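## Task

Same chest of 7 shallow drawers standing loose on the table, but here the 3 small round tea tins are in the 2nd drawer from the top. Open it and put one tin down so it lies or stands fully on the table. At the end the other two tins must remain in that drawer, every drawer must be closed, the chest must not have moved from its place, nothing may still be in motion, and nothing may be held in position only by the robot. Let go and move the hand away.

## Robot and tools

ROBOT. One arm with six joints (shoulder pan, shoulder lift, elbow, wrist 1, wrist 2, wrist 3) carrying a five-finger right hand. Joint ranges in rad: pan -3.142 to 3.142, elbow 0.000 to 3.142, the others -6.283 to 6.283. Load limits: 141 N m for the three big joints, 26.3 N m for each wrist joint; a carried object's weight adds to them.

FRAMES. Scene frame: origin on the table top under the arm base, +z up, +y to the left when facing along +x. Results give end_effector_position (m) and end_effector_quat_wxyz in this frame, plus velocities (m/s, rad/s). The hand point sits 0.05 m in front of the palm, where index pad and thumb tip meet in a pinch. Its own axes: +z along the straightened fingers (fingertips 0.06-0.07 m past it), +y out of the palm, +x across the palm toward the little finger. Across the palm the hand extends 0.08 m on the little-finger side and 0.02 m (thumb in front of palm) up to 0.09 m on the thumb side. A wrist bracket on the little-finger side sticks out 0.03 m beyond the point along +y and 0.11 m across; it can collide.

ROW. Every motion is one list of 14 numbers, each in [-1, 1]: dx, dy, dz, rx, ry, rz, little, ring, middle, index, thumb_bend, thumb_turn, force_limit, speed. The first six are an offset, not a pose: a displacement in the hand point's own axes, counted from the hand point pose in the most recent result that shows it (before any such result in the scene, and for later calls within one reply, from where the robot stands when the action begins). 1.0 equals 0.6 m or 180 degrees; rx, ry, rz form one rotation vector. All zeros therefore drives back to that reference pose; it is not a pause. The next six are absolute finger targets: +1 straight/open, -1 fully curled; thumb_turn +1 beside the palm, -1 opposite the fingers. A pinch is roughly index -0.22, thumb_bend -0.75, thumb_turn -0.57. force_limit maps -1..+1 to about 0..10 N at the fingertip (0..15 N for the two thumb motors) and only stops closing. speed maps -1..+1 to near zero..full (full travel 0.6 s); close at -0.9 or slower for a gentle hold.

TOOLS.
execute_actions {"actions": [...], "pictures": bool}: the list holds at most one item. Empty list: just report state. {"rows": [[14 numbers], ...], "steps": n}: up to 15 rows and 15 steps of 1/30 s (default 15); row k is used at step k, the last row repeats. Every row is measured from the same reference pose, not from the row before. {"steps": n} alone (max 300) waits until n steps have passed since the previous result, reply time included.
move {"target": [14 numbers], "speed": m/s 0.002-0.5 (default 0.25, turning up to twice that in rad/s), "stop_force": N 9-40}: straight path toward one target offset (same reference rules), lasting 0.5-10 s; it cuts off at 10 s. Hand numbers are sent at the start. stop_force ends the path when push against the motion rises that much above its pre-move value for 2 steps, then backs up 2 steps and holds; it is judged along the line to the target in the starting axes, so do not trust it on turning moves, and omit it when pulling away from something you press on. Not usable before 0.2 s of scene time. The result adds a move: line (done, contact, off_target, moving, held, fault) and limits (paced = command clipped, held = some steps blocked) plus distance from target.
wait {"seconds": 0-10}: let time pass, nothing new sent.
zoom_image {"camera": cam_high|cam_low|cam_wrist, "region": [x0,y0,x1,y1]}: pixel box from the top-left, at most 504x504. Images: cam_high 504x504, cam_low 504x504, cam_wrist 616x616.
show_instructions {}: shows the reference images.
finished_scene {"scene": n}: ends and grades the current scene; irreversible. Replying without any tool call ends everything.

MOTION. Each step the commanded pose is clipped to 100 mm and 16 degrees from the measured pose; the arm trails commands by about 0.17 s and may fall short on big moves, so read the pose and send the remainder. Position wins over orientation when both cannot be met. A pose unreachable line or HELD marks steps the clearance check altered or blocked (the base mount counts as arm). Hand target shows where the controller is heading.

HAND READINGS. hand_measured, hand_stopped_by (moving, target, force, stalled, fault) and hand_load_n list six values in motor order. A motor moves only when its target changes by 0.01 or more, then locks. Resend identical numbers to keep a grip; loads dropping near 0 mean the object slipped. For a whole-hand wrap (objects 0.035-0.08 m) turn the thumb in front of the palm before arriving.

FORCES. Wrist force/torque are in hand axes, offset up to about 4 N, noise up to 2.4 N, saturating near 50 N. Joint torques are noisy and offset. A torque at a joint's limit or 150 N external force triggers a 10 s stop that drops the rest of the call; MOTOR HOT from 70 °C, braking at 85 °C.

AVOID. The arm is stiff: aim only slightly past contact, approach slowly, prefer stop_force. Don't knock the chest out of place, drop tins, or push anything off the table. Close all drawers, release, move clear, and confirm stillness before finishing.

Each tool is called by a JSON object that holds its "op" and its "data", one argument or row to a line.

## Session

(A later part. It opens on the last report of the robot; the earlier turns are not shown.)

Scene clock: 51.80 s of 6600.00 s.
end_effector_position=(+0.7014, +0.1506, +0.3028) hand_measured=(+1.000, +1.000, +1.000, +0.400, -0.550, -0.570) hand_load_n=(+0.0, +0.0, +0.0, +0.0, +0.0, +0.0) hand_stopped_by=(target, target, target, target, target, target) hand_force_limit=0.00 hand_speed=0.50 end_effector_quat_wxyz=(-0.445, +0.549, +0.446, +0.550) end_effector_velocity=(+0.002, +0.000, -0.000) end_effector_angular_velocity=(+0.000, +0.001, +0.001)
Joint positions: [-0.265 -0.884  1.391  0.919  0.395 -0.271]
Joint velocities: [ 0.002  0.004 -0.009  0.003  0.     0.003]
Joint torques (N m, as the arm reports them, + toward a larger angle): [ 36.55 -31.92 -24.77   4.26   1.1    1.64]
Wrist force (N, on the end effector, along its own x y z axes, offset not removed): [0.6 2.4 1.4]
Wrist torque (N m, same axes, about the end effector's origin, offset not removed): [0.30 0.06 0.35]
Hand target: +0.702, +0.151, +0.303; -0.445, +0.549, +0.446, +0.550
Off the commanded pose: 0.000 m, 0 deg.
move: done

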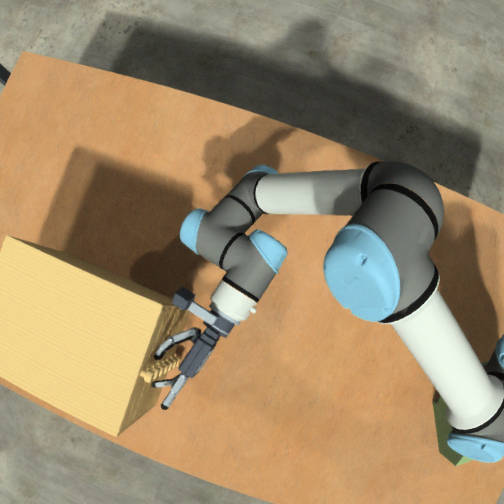

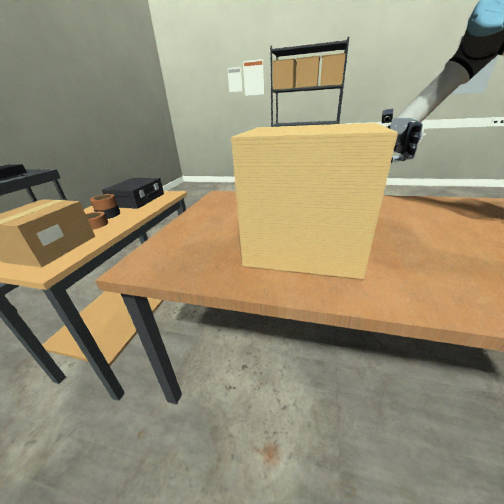

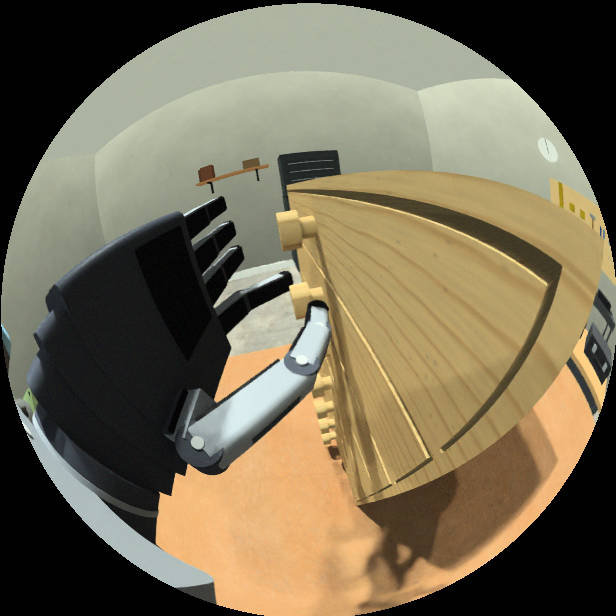

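{"op": "move", "data": {
  "target": [0,0.004,0.012,0,0,0,1,1,1,0.4,-0.55,-0.57,0,0.5],
  "speed": 0.02,
  "stop_force": 10
}}

{"op": "execute_actions", "data": {
  "actions": [
    {"rows":[[0,0,0,0,0,0,1,1,1,-0.5,-0.78,-0.57,0.6,-0.6]],"steps":15}
  ],
  "pictures": false
}}

{"op": "wait", "data": {
  "seconds": 1
}}

{"op": "zoom_image", "data": {
  "camera": "cam_high",
  "region": [100,310,220,430]
}}

Scene clock: 54.70 s of 6600.00 s.
end_effector_position=(+0.7051, +0.1569, +0.3029) hand_measured=(+1.000, +1.000, +1.000, +0.400, -0.550, -0.570) hand_load_n=(+0.0, +0.0, +0.0, +0.0, +0.0, +0.0) hand_stopped_by=(target, target, target, target, target, target) hand_force_limit=0.00 hand_speed=0.50 end_effector_quat_wxyz=(-0.445, +0.549, +0.446, +0.550) end_effector_velocity=(+0.001, +0.002, +0.000) end_effector_angular_velocity=(-0.000, -0.000, -0.001)
Joint positions: [-0.252 -0.877  1.376  0.898  0.397 -0.239]
Joint velocities: [ 0.005  0.001 -0.005 -0.009  0.001  0.013]
Joint torques (N m, as the arm reports them, + toward a larger angle): [ 37.16 -31.53 -25.56   0.21   1.25   1.77]
Wrist force (N, on the end effector, along its own x y z axes, offset not removed): [0.9 1.3 1.9]
Wrist torque (N m, same axes, about the end effector's origin, offset not removed): [0.06 0.00 0.30]
Hand target: +0.705, +0.157, +0.303; -0.445, +0.549, +0.446, +0.550
Off the commanded pose: 0.000 m, 0 deg.
move: done

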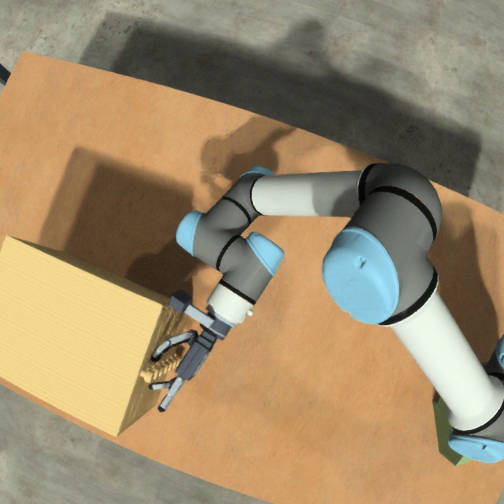

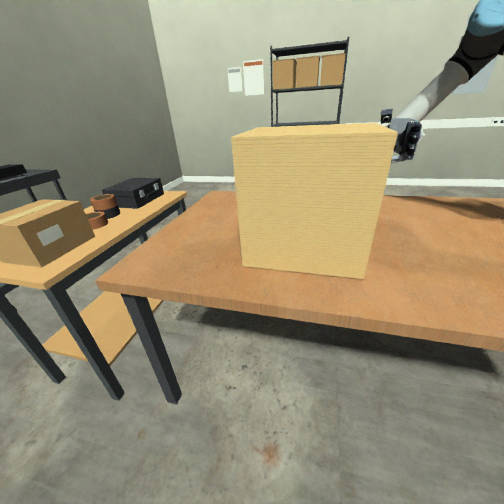

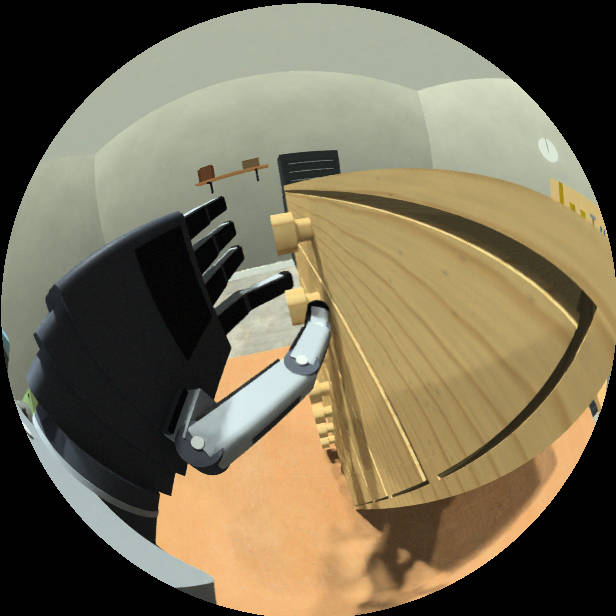

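Scene clock: 55.20 s of 6600.00 s.
end_effector_position=(+0.7051, +0.1569, +0.3029) hand_measured=(+1.000, +1.000, +1.000, +0.228, -0.718, -0.570) hand_load_n=(+0.0, +0.0, +0.0, +9.5, +0.0, +0.0) hand_stopped_by=(target, target, target, force, moving, target) hand_force_limit=0.60 hand_speed=-0.60 end_effector_quat_wxyz=(-0.445, +0.549, +0.446, +0.550) end_effector_velocity=(+0.001, -0.000, +0.000) end_effector_angular_velocity=(-0.001, -0.002, -0.001)
Joint positions: [-0.252 -0.877  1.376  0.898  0.397 -0.239]
Joint velocities: [-0.     0.    -0.001  0.     0.    -0.001]
Joint torques (N m, as the arm reports them, + toward a larger angle): [ 19.58 -37.35   1.57   3.62  -0.21  -2.02]
Wrist force (N, on the end effector, along its own x y z axes, offset not removed): [-0.6 -5.6 7.6]
Wrist torque (N m, same axes, about the end effector's origin, offset not removed): [0.19 0.35 0.32]
Hand target: +0.705, +0.157, +0.303; -0.445, +0.549, +0.446, +0.550
Off the commanded pose: 0.000 m, 0 deg.
Steps of this call (steps 1 to 15: all 15 steps of this action). Readings (end_effector_position | what the end effector reports):
1: (+0.7051, +0.1569, +0.3029) | hand_measured=(+1.000, +1.000, +1.000, +0.400, -0.550, -0.570) hand_load_n=(+0.0, +0.0, +0.0, +0.0, +0.0, +0.0) hand_stopped_by=(target, target, target, moving, moving, target) hand_force_limit=0.60 hand_speed=-0.60
2: (+0.7051, +0.1569, +0.3029) | hand_measured=(+1.000, +1.000, +1.000, +0.400, -0.550, -0.570) hand_load_n=(+0.0, +0.0, +0.0, +0.0, +0.0, +0.0) hand_stopped_by=(target, target, target, moving, moving, target) hand_force_limit=0.60 hand_speed=-0.60
4: (+0.7051, +0.1569, +0.3029) | hand_measured=(+1.000, +1.000, +1.000, +0.380, -0.562, -0.570) hand_load_n=(+0.0, +0.0, +0.0, +0.0, +0.0, +0.0) hand_stopped_by=(target, target, target, moving, moving, target) hand_force_limit=0.60 hand_speed=-0.60
8: (+0.7051, +0.1569, +0.3029) | hand_measured=(+1.000, +1.000, +1.000, +0.292, -0.618, -0.570) hand_load_n=(+0.0, +0.0, +0.0, +1.0, +0.0, +0.0) hand_stopped_by=(target, target, target, moving, moving, target) hand_force_limit=0.60 hand_speed=-0.60
15: the state above

Scene clock: 56.20 s of 6600.00 s.
end_effector_position=(+0.7050, +0.1569, +0.3028) hand_measured=(+1.000, +1.000, +1.000, +0.228, -0.780, -0.570) hand_load_n=(+0.0, +0.0, +0.0, +9.5, +0.0, +0.0) hand_stopped_by=(target, target, target, force, target, target) hand_force_limit=0.60 hand_speed=-0.60 end_effector_quat_wxyz=(-0.445, +0.549, +0.446, +0.550) end_effector_velocity=(-0.001, +0.001, +0.001) end_effector_angular_velocity=(+0.001, -0.000, +0.002)
Joint positions: [-0.252 -0.877  1.376  0.898  0.397 -0.239]
Joint velocities: [ 0.002 -0.     0.001  0.     0.    -0.   ]
Joint torques (N m, as the arm reports them, + toward a larger angle): [  3.65 -46.51   1.24   3.6   -3.52  -1.88]
Wrist force (N, on the end effector, along its own x y z axes, offset not removed): [-1.1 -3.3 8.9]
Wrist torque (N m, same axes, about the end effector's origin, offset not removed): [0.42 0.43 0.47]
Hand target: +0.705, +0.157, +0.303; -0.445, +0.549, +0.446, +0.550
Off the commanded pose: 0.000 m, 0 deg.
Steps of this call (steps 1 to 30: nothing new was sent). Readings (end_effector_position | what the end effector reports):
1: (+0.7051, +0.1569, +0.3029) | hand_measured=(+1.000, +1.000, +1.000, +0.228, -0.732, -0.570) hand_load_n=(+0.0, +0.0, +0.0, +9.5, +0.0, +0.0) hand_stopped_by=(target, target, target, force, moving, target) hand_force_limit=0.60 hand_speed=-0.60
2: (+0.7050, +0.1569, +0.3029) | hand_measured=(+1.000, +1.000, +1.000, +0.228, -0.746, -0.570) hand_load_n=(+0.0, +0.0, +0.0, +9.5, +0.0, +0.0) hand_stopped_by=(target, target, target, force, moving, target) hand_force_limit=0.60 hand_speed=-0.60
4: (+0.7050, +0.1570, +0.3029) | hand_measured=(+1.000, +1.000, +1.000, +0.228, -0.774, -0.570) hand_load_n=(+0.0, +0.0, +0.0, +9.5, +0.0, +0.0) hand_stopped_by=(target, target, target, force, moving, target) hand_force_limit=0.60 hand_speed=-0.60
8: (+0.7050, +0.1570, +0.3029) | hand_measured=(+1.000, +1.000, +1.000, +0.228, -0.780, -0.570) hand_load_n=(+0.0, +0.0, +0.0, +9.5, +0.0, +0.0) hand_stopped_by=(target, target, target, force, target, target) hand_force_limit=0.60 hand_speed=-0.60
30: the state above

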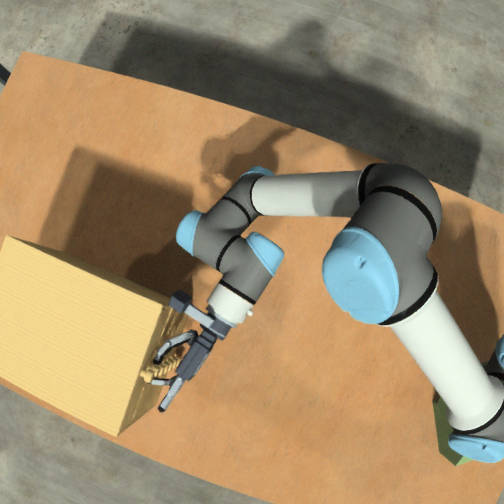

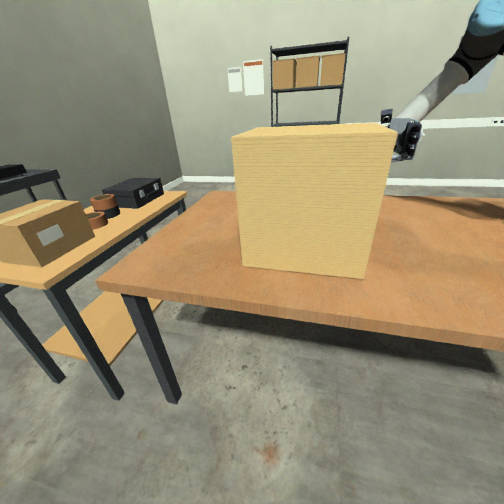

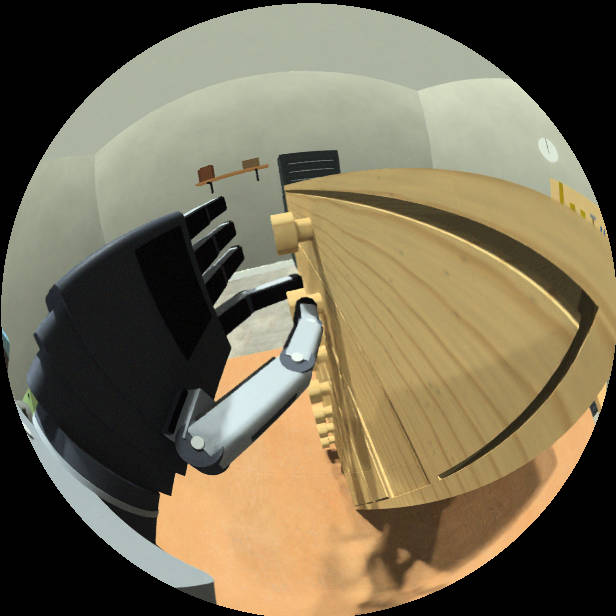

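Region (100, 310, 220, 430) of cam_high's 504x504 image, scaled by 4.200, with more detail than that image has.

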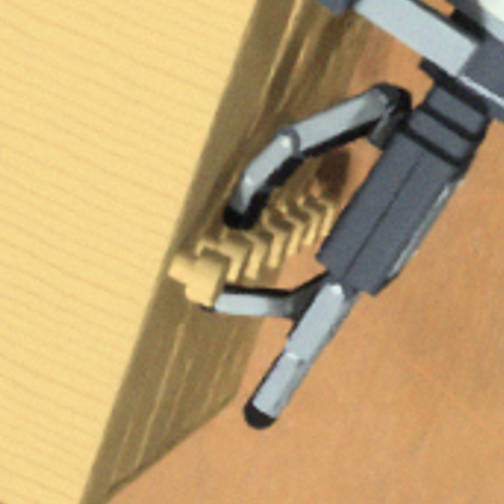

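{"op": "move", "data": {
  "target": [0.002,0.002,0.019,0,0,0,1,1,1,0.33,-0.7,-0.57,0.6,0],
  "speed": 0.015
}}

{"op": "execute_actions", "data": {
  "actions": [
    {"rows":[[0,0,0,0,0,0,1,1,1,-0.5,-0.85,-0.57,0.6,-0.6]],"steps":15}
  ],
  "pictures": false
}}

{"op": "wait", "data": {
  "seconds": 0.5
}}

{"op": "zoom_image", "data": {
  "camera": "cam_high",
  "region": [100,310,220,430]
}}

Scene clock: 58.97 s of 6600.00 s.
end_effector_position=(+0.7085, +0.1675, +0.3040) hand_measured=(+1.000, +1.000, +1.000, +0.330, -0.700, -0.570) hand_load_n=(+0.0, +0.0, +0.0, +0.0, +0.0, +0.0) hand_stopped_by=(target, target, target, target, target, target) hand_force_limit=0.60 hand_speed=0.00 end_effector_quat_wxyz=(-0.445, +0.549, +0.446, +0.550) end_effector_velocity=(+0.001, +0.002, +0.000) end_effector_angular_velocity=(-0.000, +0.000, -0.001)
Joint positions: [-0.231 -0.872  1.362  0.859  0.402 -0.187]
Joint velocities: [ 0.004  0.    -0.002 -0.01   0.001  0.013]
Joint torques (N m, as the arm reports them, + toward a larger angle): [ 37.4  -32.08 -23.48  -0.05   1.1    1.47]
Wrist force (N, on the end effector, along its own x y z axes, offset not removed): [1.5 1.0 1.2]
Wrist torque (N m, same axes, about the end effector's origin, offset not removed): [0.09 0.08 0.47]
Hand target: +0.709, +0.168, +0.304; -0.445, +0.549, +0.446, +0.550
Off the commanded pose: 0.000 m, 0 deg.
move: done

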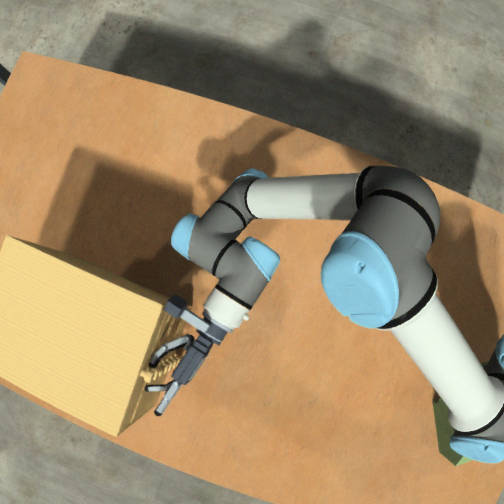

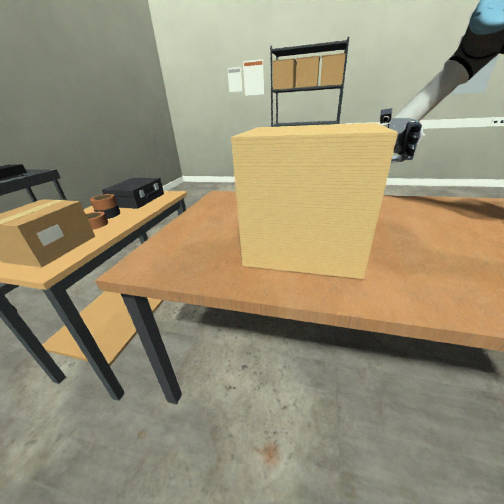

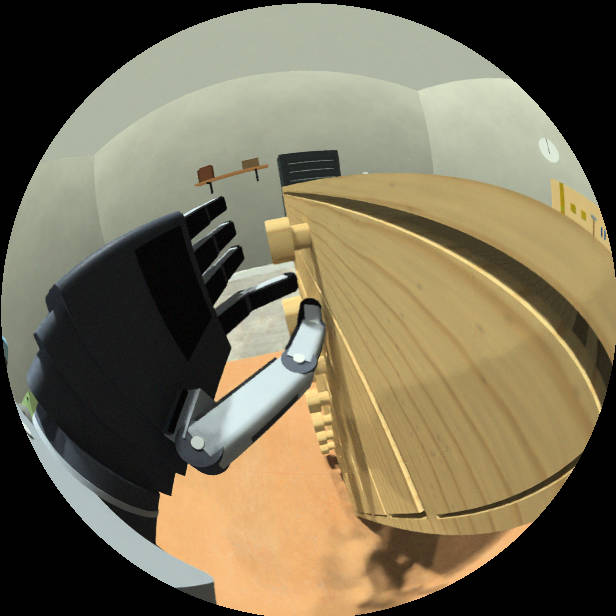

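Scene clock: 59.47 s of 6600.00 s.
end_effector_position=(+0.7085, +0.1676, +0.3041) hand_measured=(+1.000, +1.000, +1.000, +0.090, -0.844, -0.570) hand_load_n=(+0.0, +0.0, +0.0, +8.0, +6.0, -3.0) hand_stopped_by=(target, target, target, force, moving, target) hand_force_limit=0.60 hand_speed=-0.60 end_effector_quat_wxyz=(-0.445, +0.549, +0.446, +0.550) end_effector_velocity=(-0.000, +0.000, +0.000) end_effector_angular_velocity=(-0.000, +0.000, +0.000)
Joint positions: [-0.231 -0.872  1.362  0.859  0.402 -0.187]
Joint velocities: [ 0.    -0.     0.001 -0.     0.    -0.   ]
Joint torques (N m, as the arm reports them, + toward a larger angle): [ 20.   -33.05  -8.97   3.93  -0.56  -1.47]
Wrist force (N, on the end effector, along its own x y z axes, offset not removed): [5.5 1.7 2.4]
Wrist torque (N m, same axes, about the end effector's origin, offset not removed): [0.16 0.04 0.47]
Hand target: +0.708, +0.168, +0.304; -0.445, +0.549, +0.446, +0.550
Off the commanded pose: 0.000 m, 0 deg.
Steps of this call (steps 1 to 15: all 15 steps of this action). Readings (end_effector_position | what the end effector reports):
1: (+0.7085, +0.1676, +0.3040) | hand_measured=(+1.000, +1.000, +1.000, +0.330, -0.700, -0.570) hand_load_n=(+0.0, +0.0, +0.0, +0.0, +0.0, +0.0) hand_stopped_by=(target, target, target, moving, moving, target) hand_force_limit=0.60 hand_speed=-0.60
2: (+0.7085, +0.1676, +0.3040) | hand_measured=(+1.000, +1.000, +1.000, +0.330, -0.700, -0.570) hand_load_n=(+0.0, +0.0, +0.0, +0.0, +0.0, +0.0) hand_stopped_by=(target, target, target, moving, moving, target) hand_force_limit=0.60 hand_speed=-0.60
4: (+0.7085, +0.1676, +0.3040) | hand_measured=(+1.000, +1.000, +1.000, +0.310, -0.712, -0.570) hand_load_n=(+0.0, +0.0, +0.0, +0.0, +0.5, +0.0) hand_stopped_by=(target, target, target, moving, moving, target) hand_force_limit=0.60 hand_speed=-0.60
8: (+0.7085, +0.1676, +0.3040) | hand_measured=(+1.000, +1.000, +1.000, +0.220, -0.766, -0.570) hand_load_n=(+0.0, +0.0, +0.0, +0.0, +1.5, -0.5) hand_stopped_by=(target, target, target, moving, moving, target) hand_force_limit=0.60 hand_speed=-0.60
15: the state above

Scene clock: 59.97 s of 6600.00 s.
end_effector_position=(+0.7085, +0.1676, +0.3040) hand_measured=(+1.000, +1.000, +1.000, +0.090, -0.840, -0.570) hand_load_n=(+0.0, +0.0, +0.0, +8.0, +5.5, -3.0) hand_stopped_by=(target, target, target, force, stalled, target) hand_force_limit=0.60 hand_speed=-0.60 end_effector_quat_wxyz=(-0.445, +0.549, +0.446, +0.550) end_effector_velocity=(-0.000, -0.000, -0.001) end_effector_angular_velocity=(-0.000, +0.001, -0.001)
Joint positions: [-0.231 -0.872  1.362  0.859  0.402 -0.187]
Joint velocities: [-0.001  0.     0.001 -0.    -0.     0.   ]
Joint torques (N m, as the arm reports them, + toward a larger angle): [  7.82 -35.09   5.55   3.81  -2.59  -1.47]
Wrist force (N, on the end effector, along its own x y z axes, offset not removed): [6.8 1.0 1.9]
Wrist torque (N m, same axes, about the end effector's origin, offset not removed): [0.26 -0.04 0.49]
Hand target: +0.708, +0.168, +0.304; -0.445, +0.549, +0.446, +0.550
Off the commanded pose: 0.000 m, 0 deg.
Steps of this call (steps 1 to 15: nothing new was sent). Readings (end_effector_position | what the end effector reports):
1: (+0.7085, +0.1676, +0.3041) | hand_measured=(+1.000, +1.000, +1.000, +0.090, -0.844, -0.570) hand_load_n=(+0.0, +0.0, +0.0, +8.0, +6.0, -3.0) hand_stopped_by=(target, target, target, force, moving, target) hand_force_limit=0.60 hand_speed=-0.60
2: (+0.7085, +0.1676, +0.3041) | hand_measured=(+1.000, +1.000, +1.000, +0.090, -0.844, -0.570) hand_load_n=(+0.0, +0.0, +0.0, +8.0, +6.0, -3.0) hand_stopped_by=(target, target, target, force, stalled, target) hand_force_limit=0.60 hand_speed=-0.60
4: (+0.7085, +0.1676, +0.3041) | hand_measured=(+1.000, +1.000, +1.000, +0.090, -0.840, -0.570) hand_load_n=(+0.0, +0.0, +0.0, +8.0, +5.5, -3.0) hand_stopped_by=(target, target, target, force, stalled, target) hand_force_limit=0.60 hand_speed=-0.60
8: (+0.7085, +0.1676, +0.3041) | hand_measured=(+1.000, +1.000, +1.000, +0.090, -0.840, -0.570) hand_load_n=(+0.0, +0.0, +0.0, +8.0, +5.5, -3.0) hand_stopped_by=(target, target, target, force, stalled, target) hand_force_limit=0.60 hand_speed=-0.60
15: the state above

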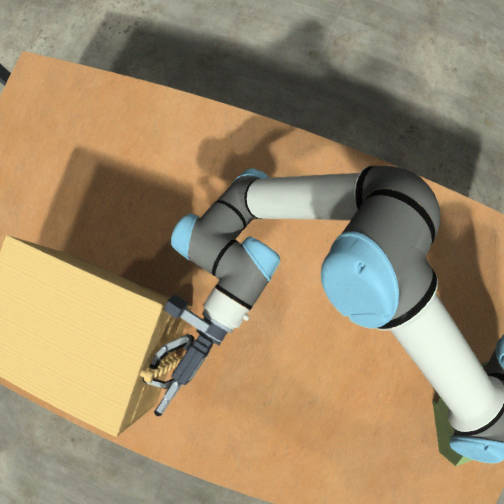

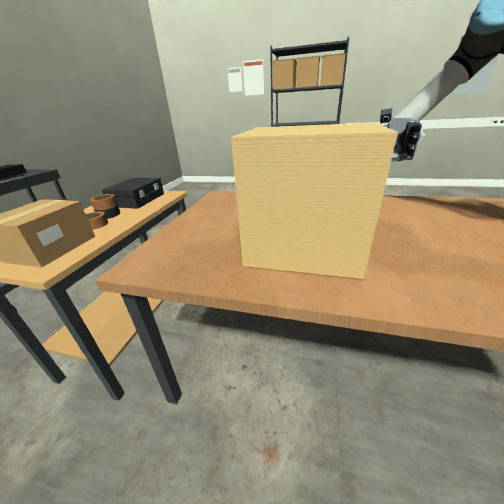

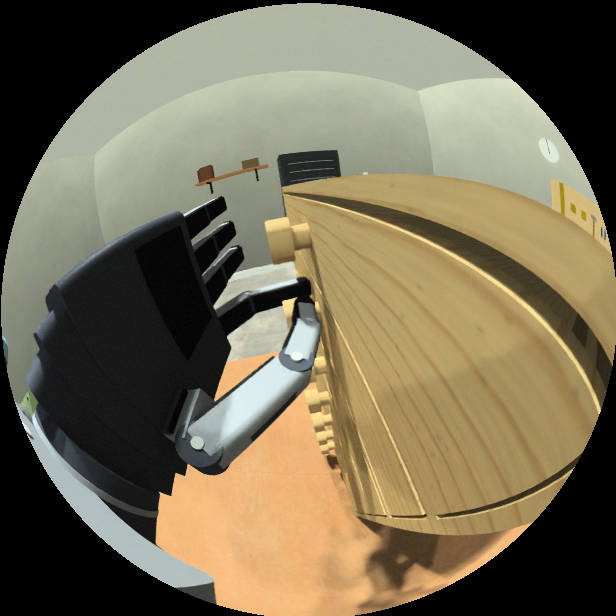

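Region (100, 310, 220, 430) of cam_high's 504x504 image, scaled by 4.200, with more detail than that image has.

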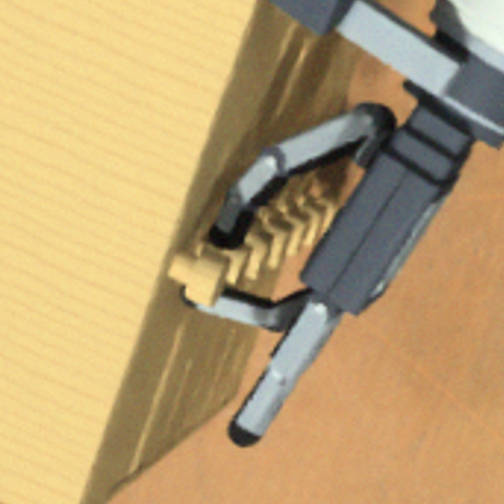

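{"op": "move", "data": {
  "target": [-0.003,-0.082,-0.015,0,0,0,1,1,1,-0.5,-0.85,-0.57,0.6,-0.6],
  "speed": 0.025
}}

{"op": "zoom_image", "data": {
  "camera": "cam_high",
  "region": [100,290,240,430]
}}

Scene clock: 63.70 s of 6600.00 s.
end_effector_position=(+0.6588, +0.1690, +0.3021) hand_measured=(+1.000, +1.000, +1.000, +0.090, -0.840, -0.570) hand_load_n=(+0.0, +0.0, +0.0, +7.5, +7.0, -5.5) hand_stopped_by=(target, target, target, force, stalled, target) hand_force_limit=0.60 hand_speed=-0.60 end_effector_quat_wxyz=(-0.445, +0.549, +0.446, +0.550) end_effector_velocity=(-0.002, -0.000, -0.000) end_effector_angular_velocity=(+0.000, +0.001, -0.000)
Joint positions: [-0.258 -0.94   1.55   0.799  0.397 -0.253]
Joint velocities: [-0.002 -0.003  0.009 -0.002 -0.    -0.003]
Joint torques (N m, as the arm reports them, + toward a larger angle): [  4.39 -43.42  11.98  -0.02   0.06  -0.71]
Wrist force (N, on the end effector, along its own x y z axes, offset not removed): [15.5 8.4 1.2]
Wrist torque (N m, same axes, about the end effector's origin, offset not removed): [0.17 0.47 0.48]
Hand target: +0.658, +0.169, +0.302; -0.445, +0.549, +0.446, +0.550
Off the commanded pose: 0.000 m, 0 deg.
move: done

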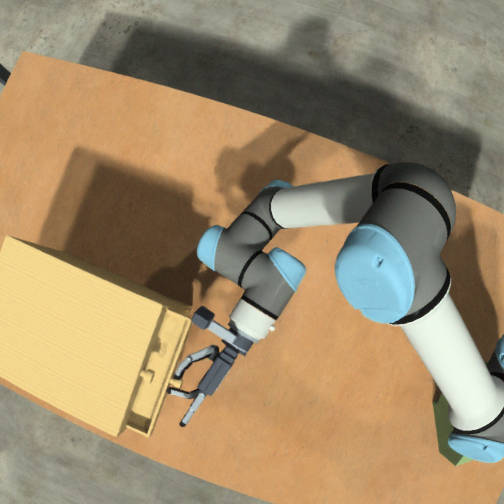

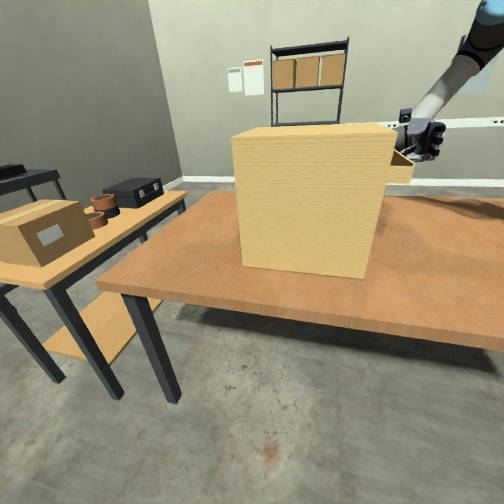

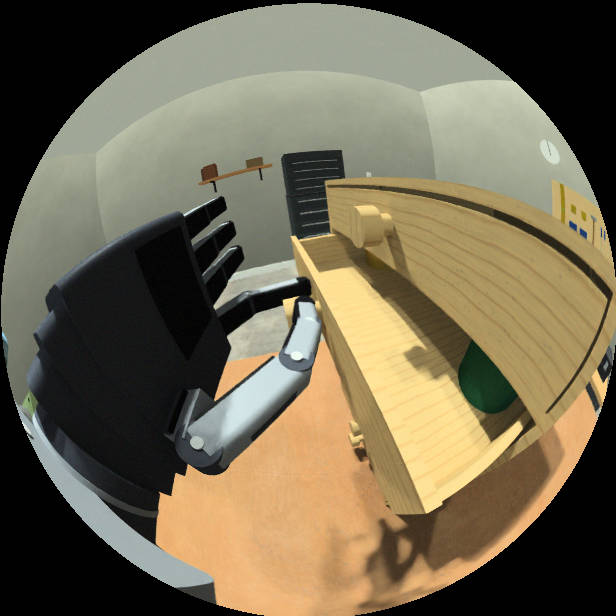

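Region (100, 290, 240, 430) of cam_high's 504x504 image, scaled by 3.600, with more detail than that image has.

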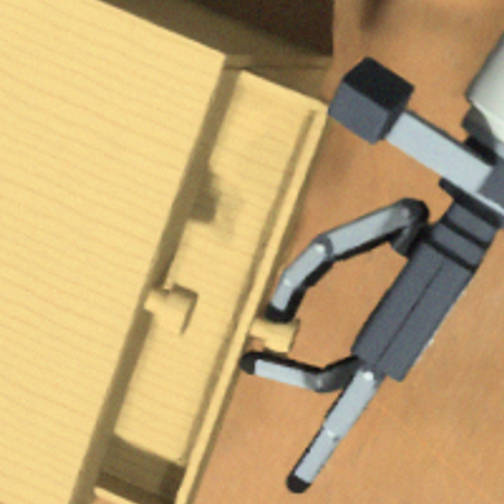

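{"op": "move", "data": {
  "target": [0.006,-0.132,-0.022,0,0,0,1,1,1,-0.5,-0.85,-0.57,0.6,-0.6],
  "speed": 0.035
}}

Scene clock: 67.97 s of 6600.00 s.
end_effector_position=(+0.5788, +0.1725, +0.3055) hand_measured=(+1.000, +1.000, +1.000, +0.090, -0.844, -0.570) hand_load_n=(+0.0, +0.0, +0.0, +0.0, +0.0, +0.0) hand_stopped_by=(target, target, target, force, stalled, target) hand_force_limit=0.60 hand_speed=-0.60 end_effector_quat_wxyz=(-0.445, +0.549, +0.446, +0.550) end_effector_velocity=(-0.002, +0.000, +0.000) end_effector_angular_velocity=(+0.000, -0.001, +0.000)
Joint positions: [-0.304 -1.032  1.827  0.726  0.392 -0.373]
Joint velocities: [-0.001 -0.002  0.008 -0.001 -0.    -0.006]
Joint torques (N m, as the arm reports them, + toward a larger angle): [  5.96 -45.39  10.85   0.41  -4.14  -2.09]
Wrist force (N, on the end effector, along its own x y z axes, offset not removed): [-3.0 1.4 -1.0]
Wrist torque (N m, same axes, about the end effector's origin, offset not removed): [0.34 0.85 0.16]
Hand target: +0.579, +0.172, +0.306; -0.445, +0.549, +0.446, +0.550
Off the commanded pose: 0.000 m, 0 deg.
move: done

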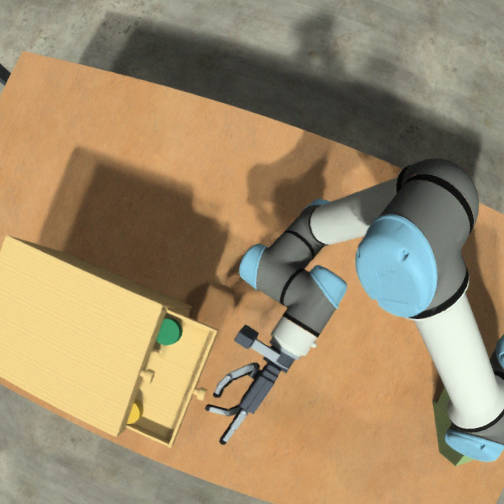

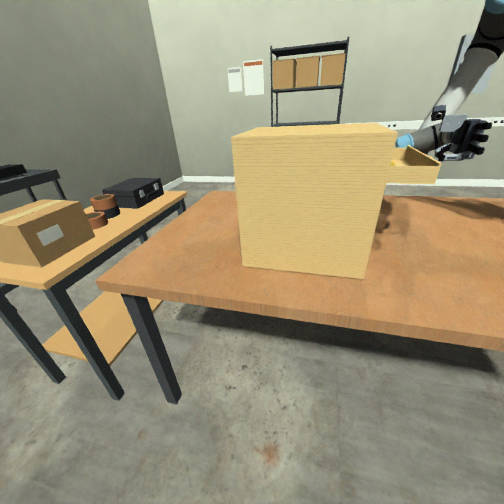

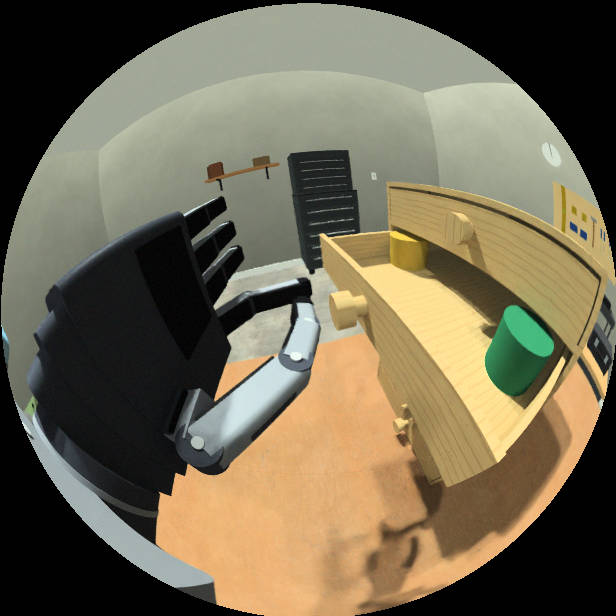

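{"op": "move", "data": {
  "target": [0.005,0.06,0.007,0,0,0,1,1,1,0.42,-0.45,-0.57,0.6,0.6],
  "speed": 0.025,
  "stop_force": 10
}}

{"op": "zoom_image", "data": {
  "camera": "cam_high",
  "region": [150,320,270,440]
}}

{"op": "zoom_image", "data": {
  "camera": "cam_wrist",
  "region": [240,240,400,400]
}}

Scene clock: 73.60 s of 6600.00 s.
end_effector_position=(+0.6146, +0.1691, +0.3086) hand_measured=(+1.000, +1.000, +1.000, +0.420, -0.450, -0.570) hand_load_n=(+0.0, +0.0, +0.0, +0.0, -0.5, +0.5) hand_stopped_by=(target, target, target, target, target, target) hand_force_limit=0.60 hand_speed=0.60 end_effector_quat_wxyz=(-0.445, +0.549, +0.446, +0.550) end_effector_velocity=(+0.002, -0.000, +0.000) end_effector_angular_velocity=(+0.000, +0.000, +0.000)
Joint positions: [-0.281 -1.005  1.708  0.762  0.393 -0.313]
Joint velocities: [ 0.002  0.002 -0.008  0.002  0.     0.004]
Joint torques (N m, as the arm reports them, + toward a larger angle): [ 33.86 -27.06 -21.41   4.04   0.93   1.76]
Wrist force (N, on the end effector, along its own x y z axes, offset not removed): [2.3 -0.9 0.3]
Wrist torque (N m, same axes, about the end effector's origin, offset not removed): [-0.08 -0.11 0.33]
Hand target: +0.615, +0.169, +0.309; -0.445, +0.549, +0.446, +0.550
Off the commanded pose: 0.000 m, 0 deg.
After step 90, 0.83 s passed at rest.
move: done

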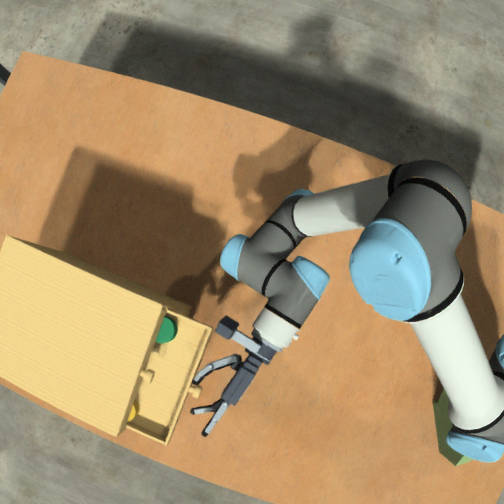

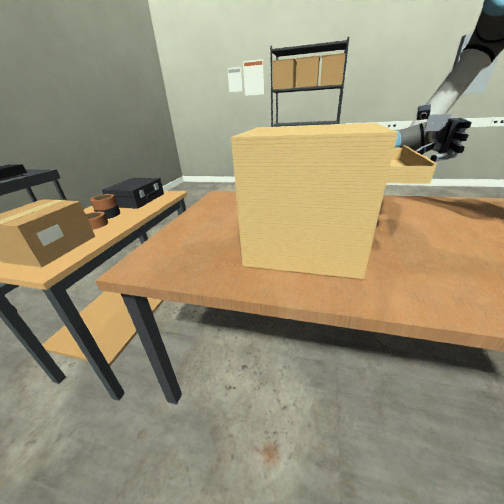

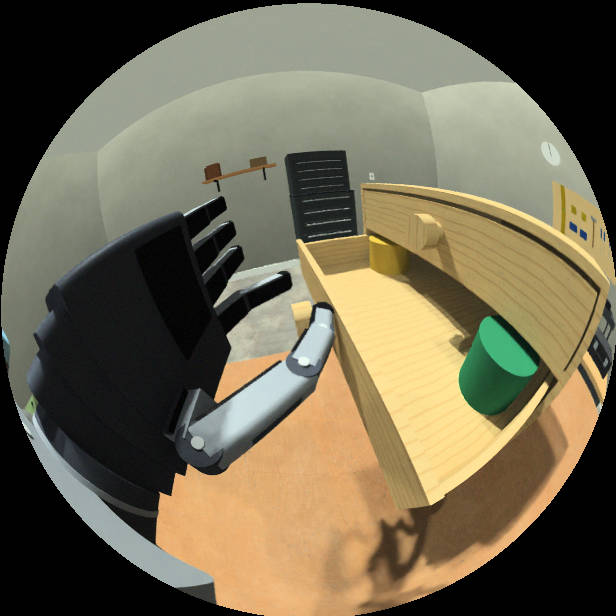

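Region (150, 320, 270, 440) of cam_high's 504x504 image, scaled by 4.200, with more detail than that image has.

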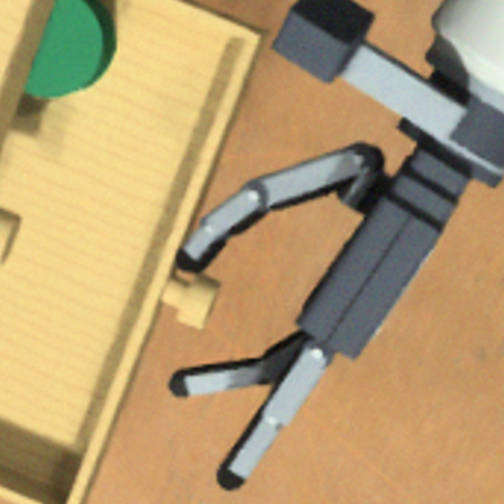

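Region (240, 240, 400, 400) of cam_wrist's 616x616 image, scaled by 3.150, with more detail than that image has.

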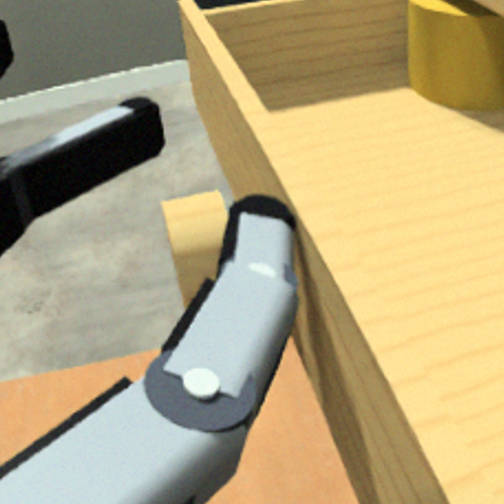

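{"op": "move", "data": {
  "target": [-0.006,-0.001,-0.008,0,0,0,1,1,1,0.3,-0.6,-0.57,0.6,0],
  "speed": 0.015
}}

{"op": "zoom_image", "data": {
  "camera": "cam_high",
  "region": [150,320,270,440]
}}

{"op": "execute_actions", "data": {
  "actions": [
    {"rows":[[0,0,0,0,0,0,1,1,1,-0.5,-0.85,-0.57,0.8,-0.6]],"steps":15}
  ],
  "pictures": false
}}

{"op": "wait", "data": {
  "seconds": 0.4
}}

{"op": "zoom_image", "data": {
  "camera": "cam_high",
  "region": [150,320,270,440]
}}

{"op": "zoom_image", "data": {
  "camera": "cam_wrist",
  "region": [240,240,400,400]
}}

Scene clock: 78.20 s of 6600.00 s.
end_effector_position=(+0.6132, +0.1648, +0.3052) hand_measured=(+1.000, +1.000, +1.000, +0.300, -0.600, -0.570) hand_load_n=(+0.0, +0.0, +0.0, +0.0, +0.0, +0.0) hand_stopped_by=(target, target, target, target, target, target) hand_force_limit=0.60 hand_speed=0.00 end_effector_quat_wxyz=(-0.445, +0.549, +0.446, +0.550) end_effector_velocity=(-0.001, -0.002, -0.001) end_effector_angular_velocity=(+0.000, -0.001, +0.001)
Joint positions: [-0.294 -0.999  1.713  0.782  0.392 -0.346]
Joint velocities: [-0.005  0.003  0.002  0.011 -0.    -0.018]
Joint torques (N m, as the arm reports them, + toward a larger angle): [  7.58 -26.48   9.18   4.24  -4.29  -1.46]
Wrist force (N, on the end effector, along its own x y z axes, offset not removed): [0.5 2.1 -2.0]
Wrist torque (N m, same axes, about the end effector's origin, offset not removed): [0.39 0.25 0.33]
Hand target: +0.613, +0.165, +0.305; -0.445, +0.549, +0.446, +0.550
Off the commanded pose: 0.000 m, 0 deg.
After step 90, 0.90 s passed at rest.
move: done

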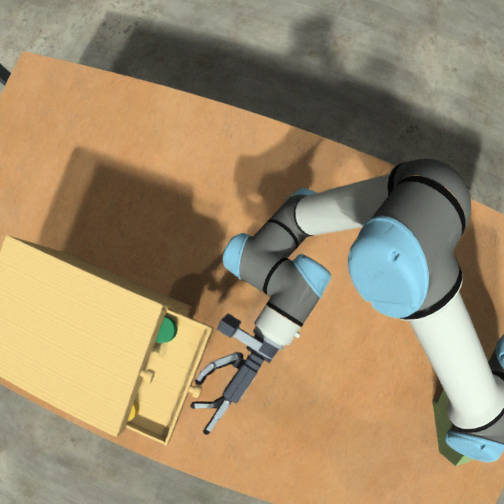

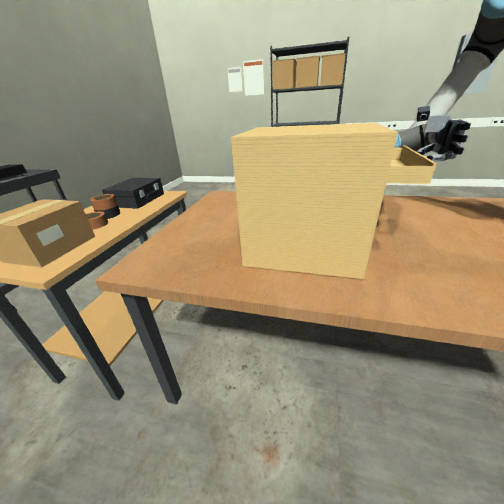

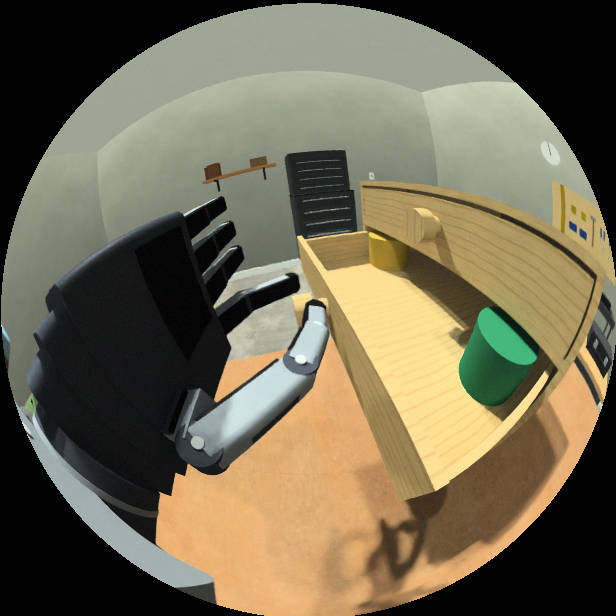

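Region (150, 320, 270, 440) of cam_high's 504x504 image, scaled by 4.200, with more detail than that image has.

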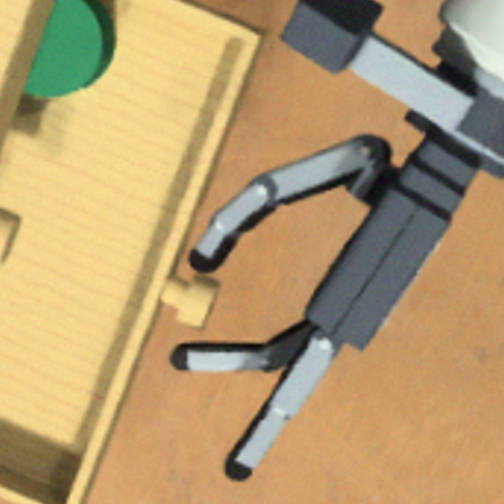

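Scene clock: 78.70 s of 6600.00 s.
end_effector_position=(+0.6131, +0.1647, +0.3051) hand_measured=(+1.000, +1.000, +1.000, +0.060, -0.764, -0.570) hand_load_n=(+0.0, +0.0, +0.0, +10.0, +2.5, -1.5) hand_stopped_by=(target, target, target, force, moving, target) hand_force_limit=0.80 hand_speed=-0.60 end_effector_quat_wxyz=(-0.445, +0.549, +0.445, +0.550) end_effector_velocity=(+0.001, -0.000, +0.000) end_effector_angular_velocity=(-0.001, -0.003, -0.000)
Joint positions: [-0.294 -0.999  1.713  0.782  0.392 -0.346]
Joint velocities: [ 0.001 -0.    -0.001 -0.001 -0.    -0.   ]
Joint torques (N m, as the arm reports them, + toward a larger angle): [ 28.13 -35.8   -5.4   -0.16  -3.48   1.67]
Wrist force (N, on the end effector, along its own x y z axes, offset not removed): [4.0 -2.0 6.7]
Wrist torque (N m, same axes, about the end effector's origin, offset not removed): [0.04 0.18 0.39]
Hand target: +0.613, +0.165, +0.305; -0.445, +0.549, +0.446, +0.550
Off the commanded pose: 0.000 m, 0 deg.
Steps of this call (steps 1 to 15: all 15 steps of this action). Readings (end_effector_position | what the end effector reports):
1: (+0.6131, +0.1647, +0.3051) | hand_measured=(+1.000, +1.000, +1.000, +0.300, -0.600, -0.570) hand_load_n=(+0.0, +0.0, +0.0, +0.0, +0.0, +0.0) hand_stopped_by=(target, target, target, moving, moving, target) hand_force_limit=0.80 hand_speed=-0.60
2: (+0.6131, +0.1647, +0.3051) | hand_measured=(+1.000, +1.000, +1.000, +0.300, -0.600, -0.570) hand_load_n=(+0.0, +0.0, +0.0, +0.0, +0.0, +0.0) hand_stopped_by=(target, target, target, moving, moving, target) hand_force_limit=0.80 hand_speed=-0.60
4: (+0.6131, +0.1647, +0.3051) | hand_measured=(+1.000, +1.000, +1.000, +0.280, -0.612, -0.570) hand_load_n=(+0.0, +0.0, +0.0, +0.0, +0.0, +0.0) hand_stopped_by=(target, target, target, moving, moving, target) hand_force_limit=0.80 hand_speed=-0.60
8: (+0.6131, +0.1647, +0.3051) | hand_measured=(+1.000, +1.000, +1.000, +0.192, -0.668, -0.570) hand_load_n=(+0.0, +0.0, +0.0, +0.5, +0.0, +0.0) hand_stopped_by=(target, target, target, moving, moving, target) hand_force_limit=0.80 hand_speed=-0.60
15: the state above

Scene clock: 79.10 s of 6600.00 s.
end_effector_position=(+0.6131, +0.1648, +0.3051) hand_measured=(+1.000, +1.000, +1.000, +0.062, -0.846, -0.570) hand_load_n=(+0.0, +0.0, +0.0, +9.0, +3.0, -2.0) hand_stopped_by=(target, target, target, force, target, target) hand_force_limit=0.80 hand_speed=-0.60 end_effector_quat_wxyz=(-0.445, +0.549, +0.446, +0.550) end_effector_velocity=(-0.000, +0.000, +0.000) end_effector_angular_velocity=(+0.000, -0.000, +0.000)
Joint positions: [-0.294 -0.999  1.713  0.782  0.392 -0.346]
Joint velocities: [ 0.     0.    -0.     0.001 -0.    -0.001]
Joint torques (N m, as the arm reports them, + toward a larger angle): [ 29.29 -42.23 -20.63  -0.11  -2.58   1.71]
Wrist force (N, on the end effector, along its own x y z axes, offset not removed): [6.4 2.0 4.3]
Wrist torque (N m, same axes, about the end effector's origin, offset not removed): [0.59 -0.15 0.60]
Hand target: +0.613, +0.165, +0.305; -0.445, +0.549, +0.446, +0.550
Off the commanded pose: 0.000 m, 0 deg.
Steps of this call (steps 1 to 12: nothing new was sent). Readings (end_effector_position | what the end effector reports):
1: (+0.6131, +0.1648, +0.3051) | hand_measured=(+1.000, +1.000, +1.000, +0.062, -0.778, -0.570) hand_load_n=(+0.0, +0.0, +0.0, +9.5, +2.5, -1.5) hand_stopped_by=(target, target, target, force, moving, target) hand_force_limit=0.80 hand_speed=-0.60
2: (+0.6131, +0.1648, +0.3051) | hand_measured=(+1.000, +1.000, +1.000, +0.062, -0.792, -0.570) hand_load_n=(+0.0, +0.0, +0.0, +9.5, +2.5, -1.5) hand_stopped_by=(target, target, target, force, moving, target) hand_force_limit=0.80 hand_speed=-0.60
4: (+0.6131, +0.1648, +0.3051) | hand_measured=(+1.000, +1.000, +1.000, +0.062, -0.822, -0.570) hand_load_n=(+0.0, +0.0, +0.0, +9.5, +2.0, -2.0) hand_stopped_by=(target, target, target, force, moving, target) hand_force_limit=0.80 hand_speed=-0.60
8: (+0.6131, +0.1648, +0.3051) | hand_measured=(+1.000, +1.000, +1.000, +0.062, -0.846, -0.570) hand_load_n=(+0.0, +0.0, +0.0, +9.0, +3.0, -2.0) hand_stopped_by=(target, target, target, force, moving, target) hand_force_limit=0.80 hand_speed=-0.60
12: the state above

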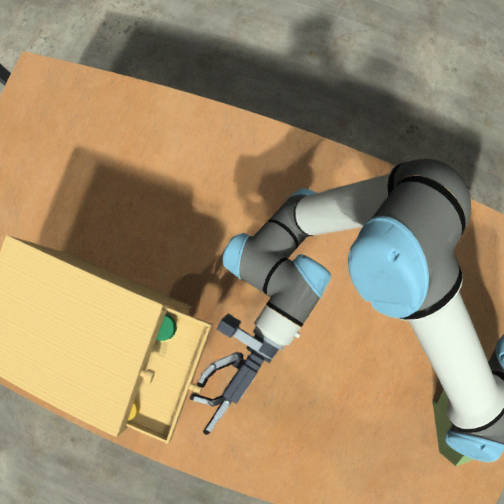

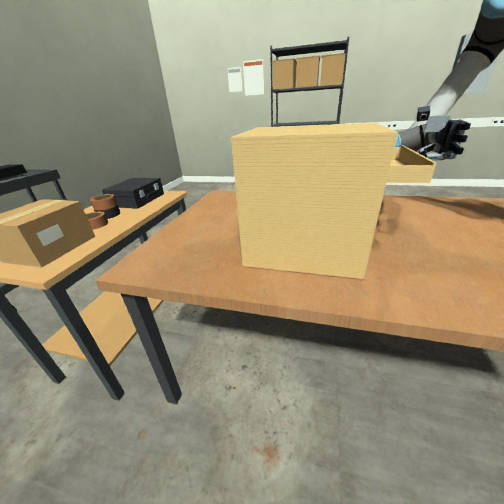

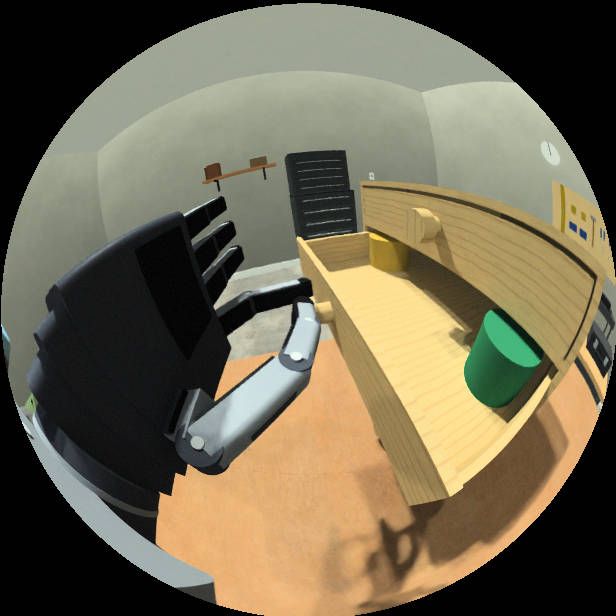

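Region (150, 320, 270, 440) of cam_high's 504x504 image, scaled by 4.200, with more detail than that image has.

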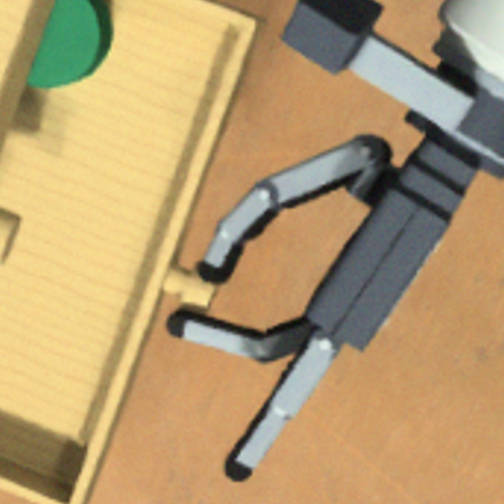

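Region (240, 240, 400, 400) of cam_wrist's 616x616 image, scaled by 3.150, with more detail than that image has.

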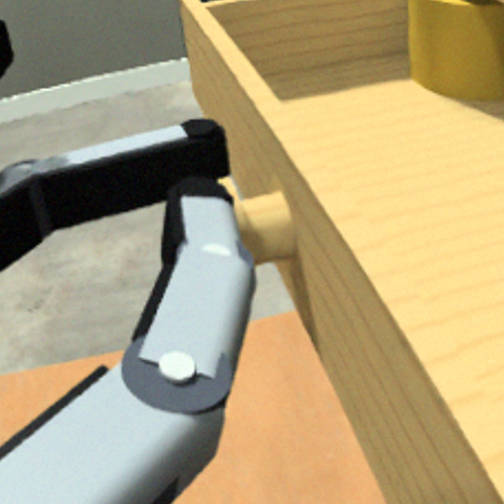

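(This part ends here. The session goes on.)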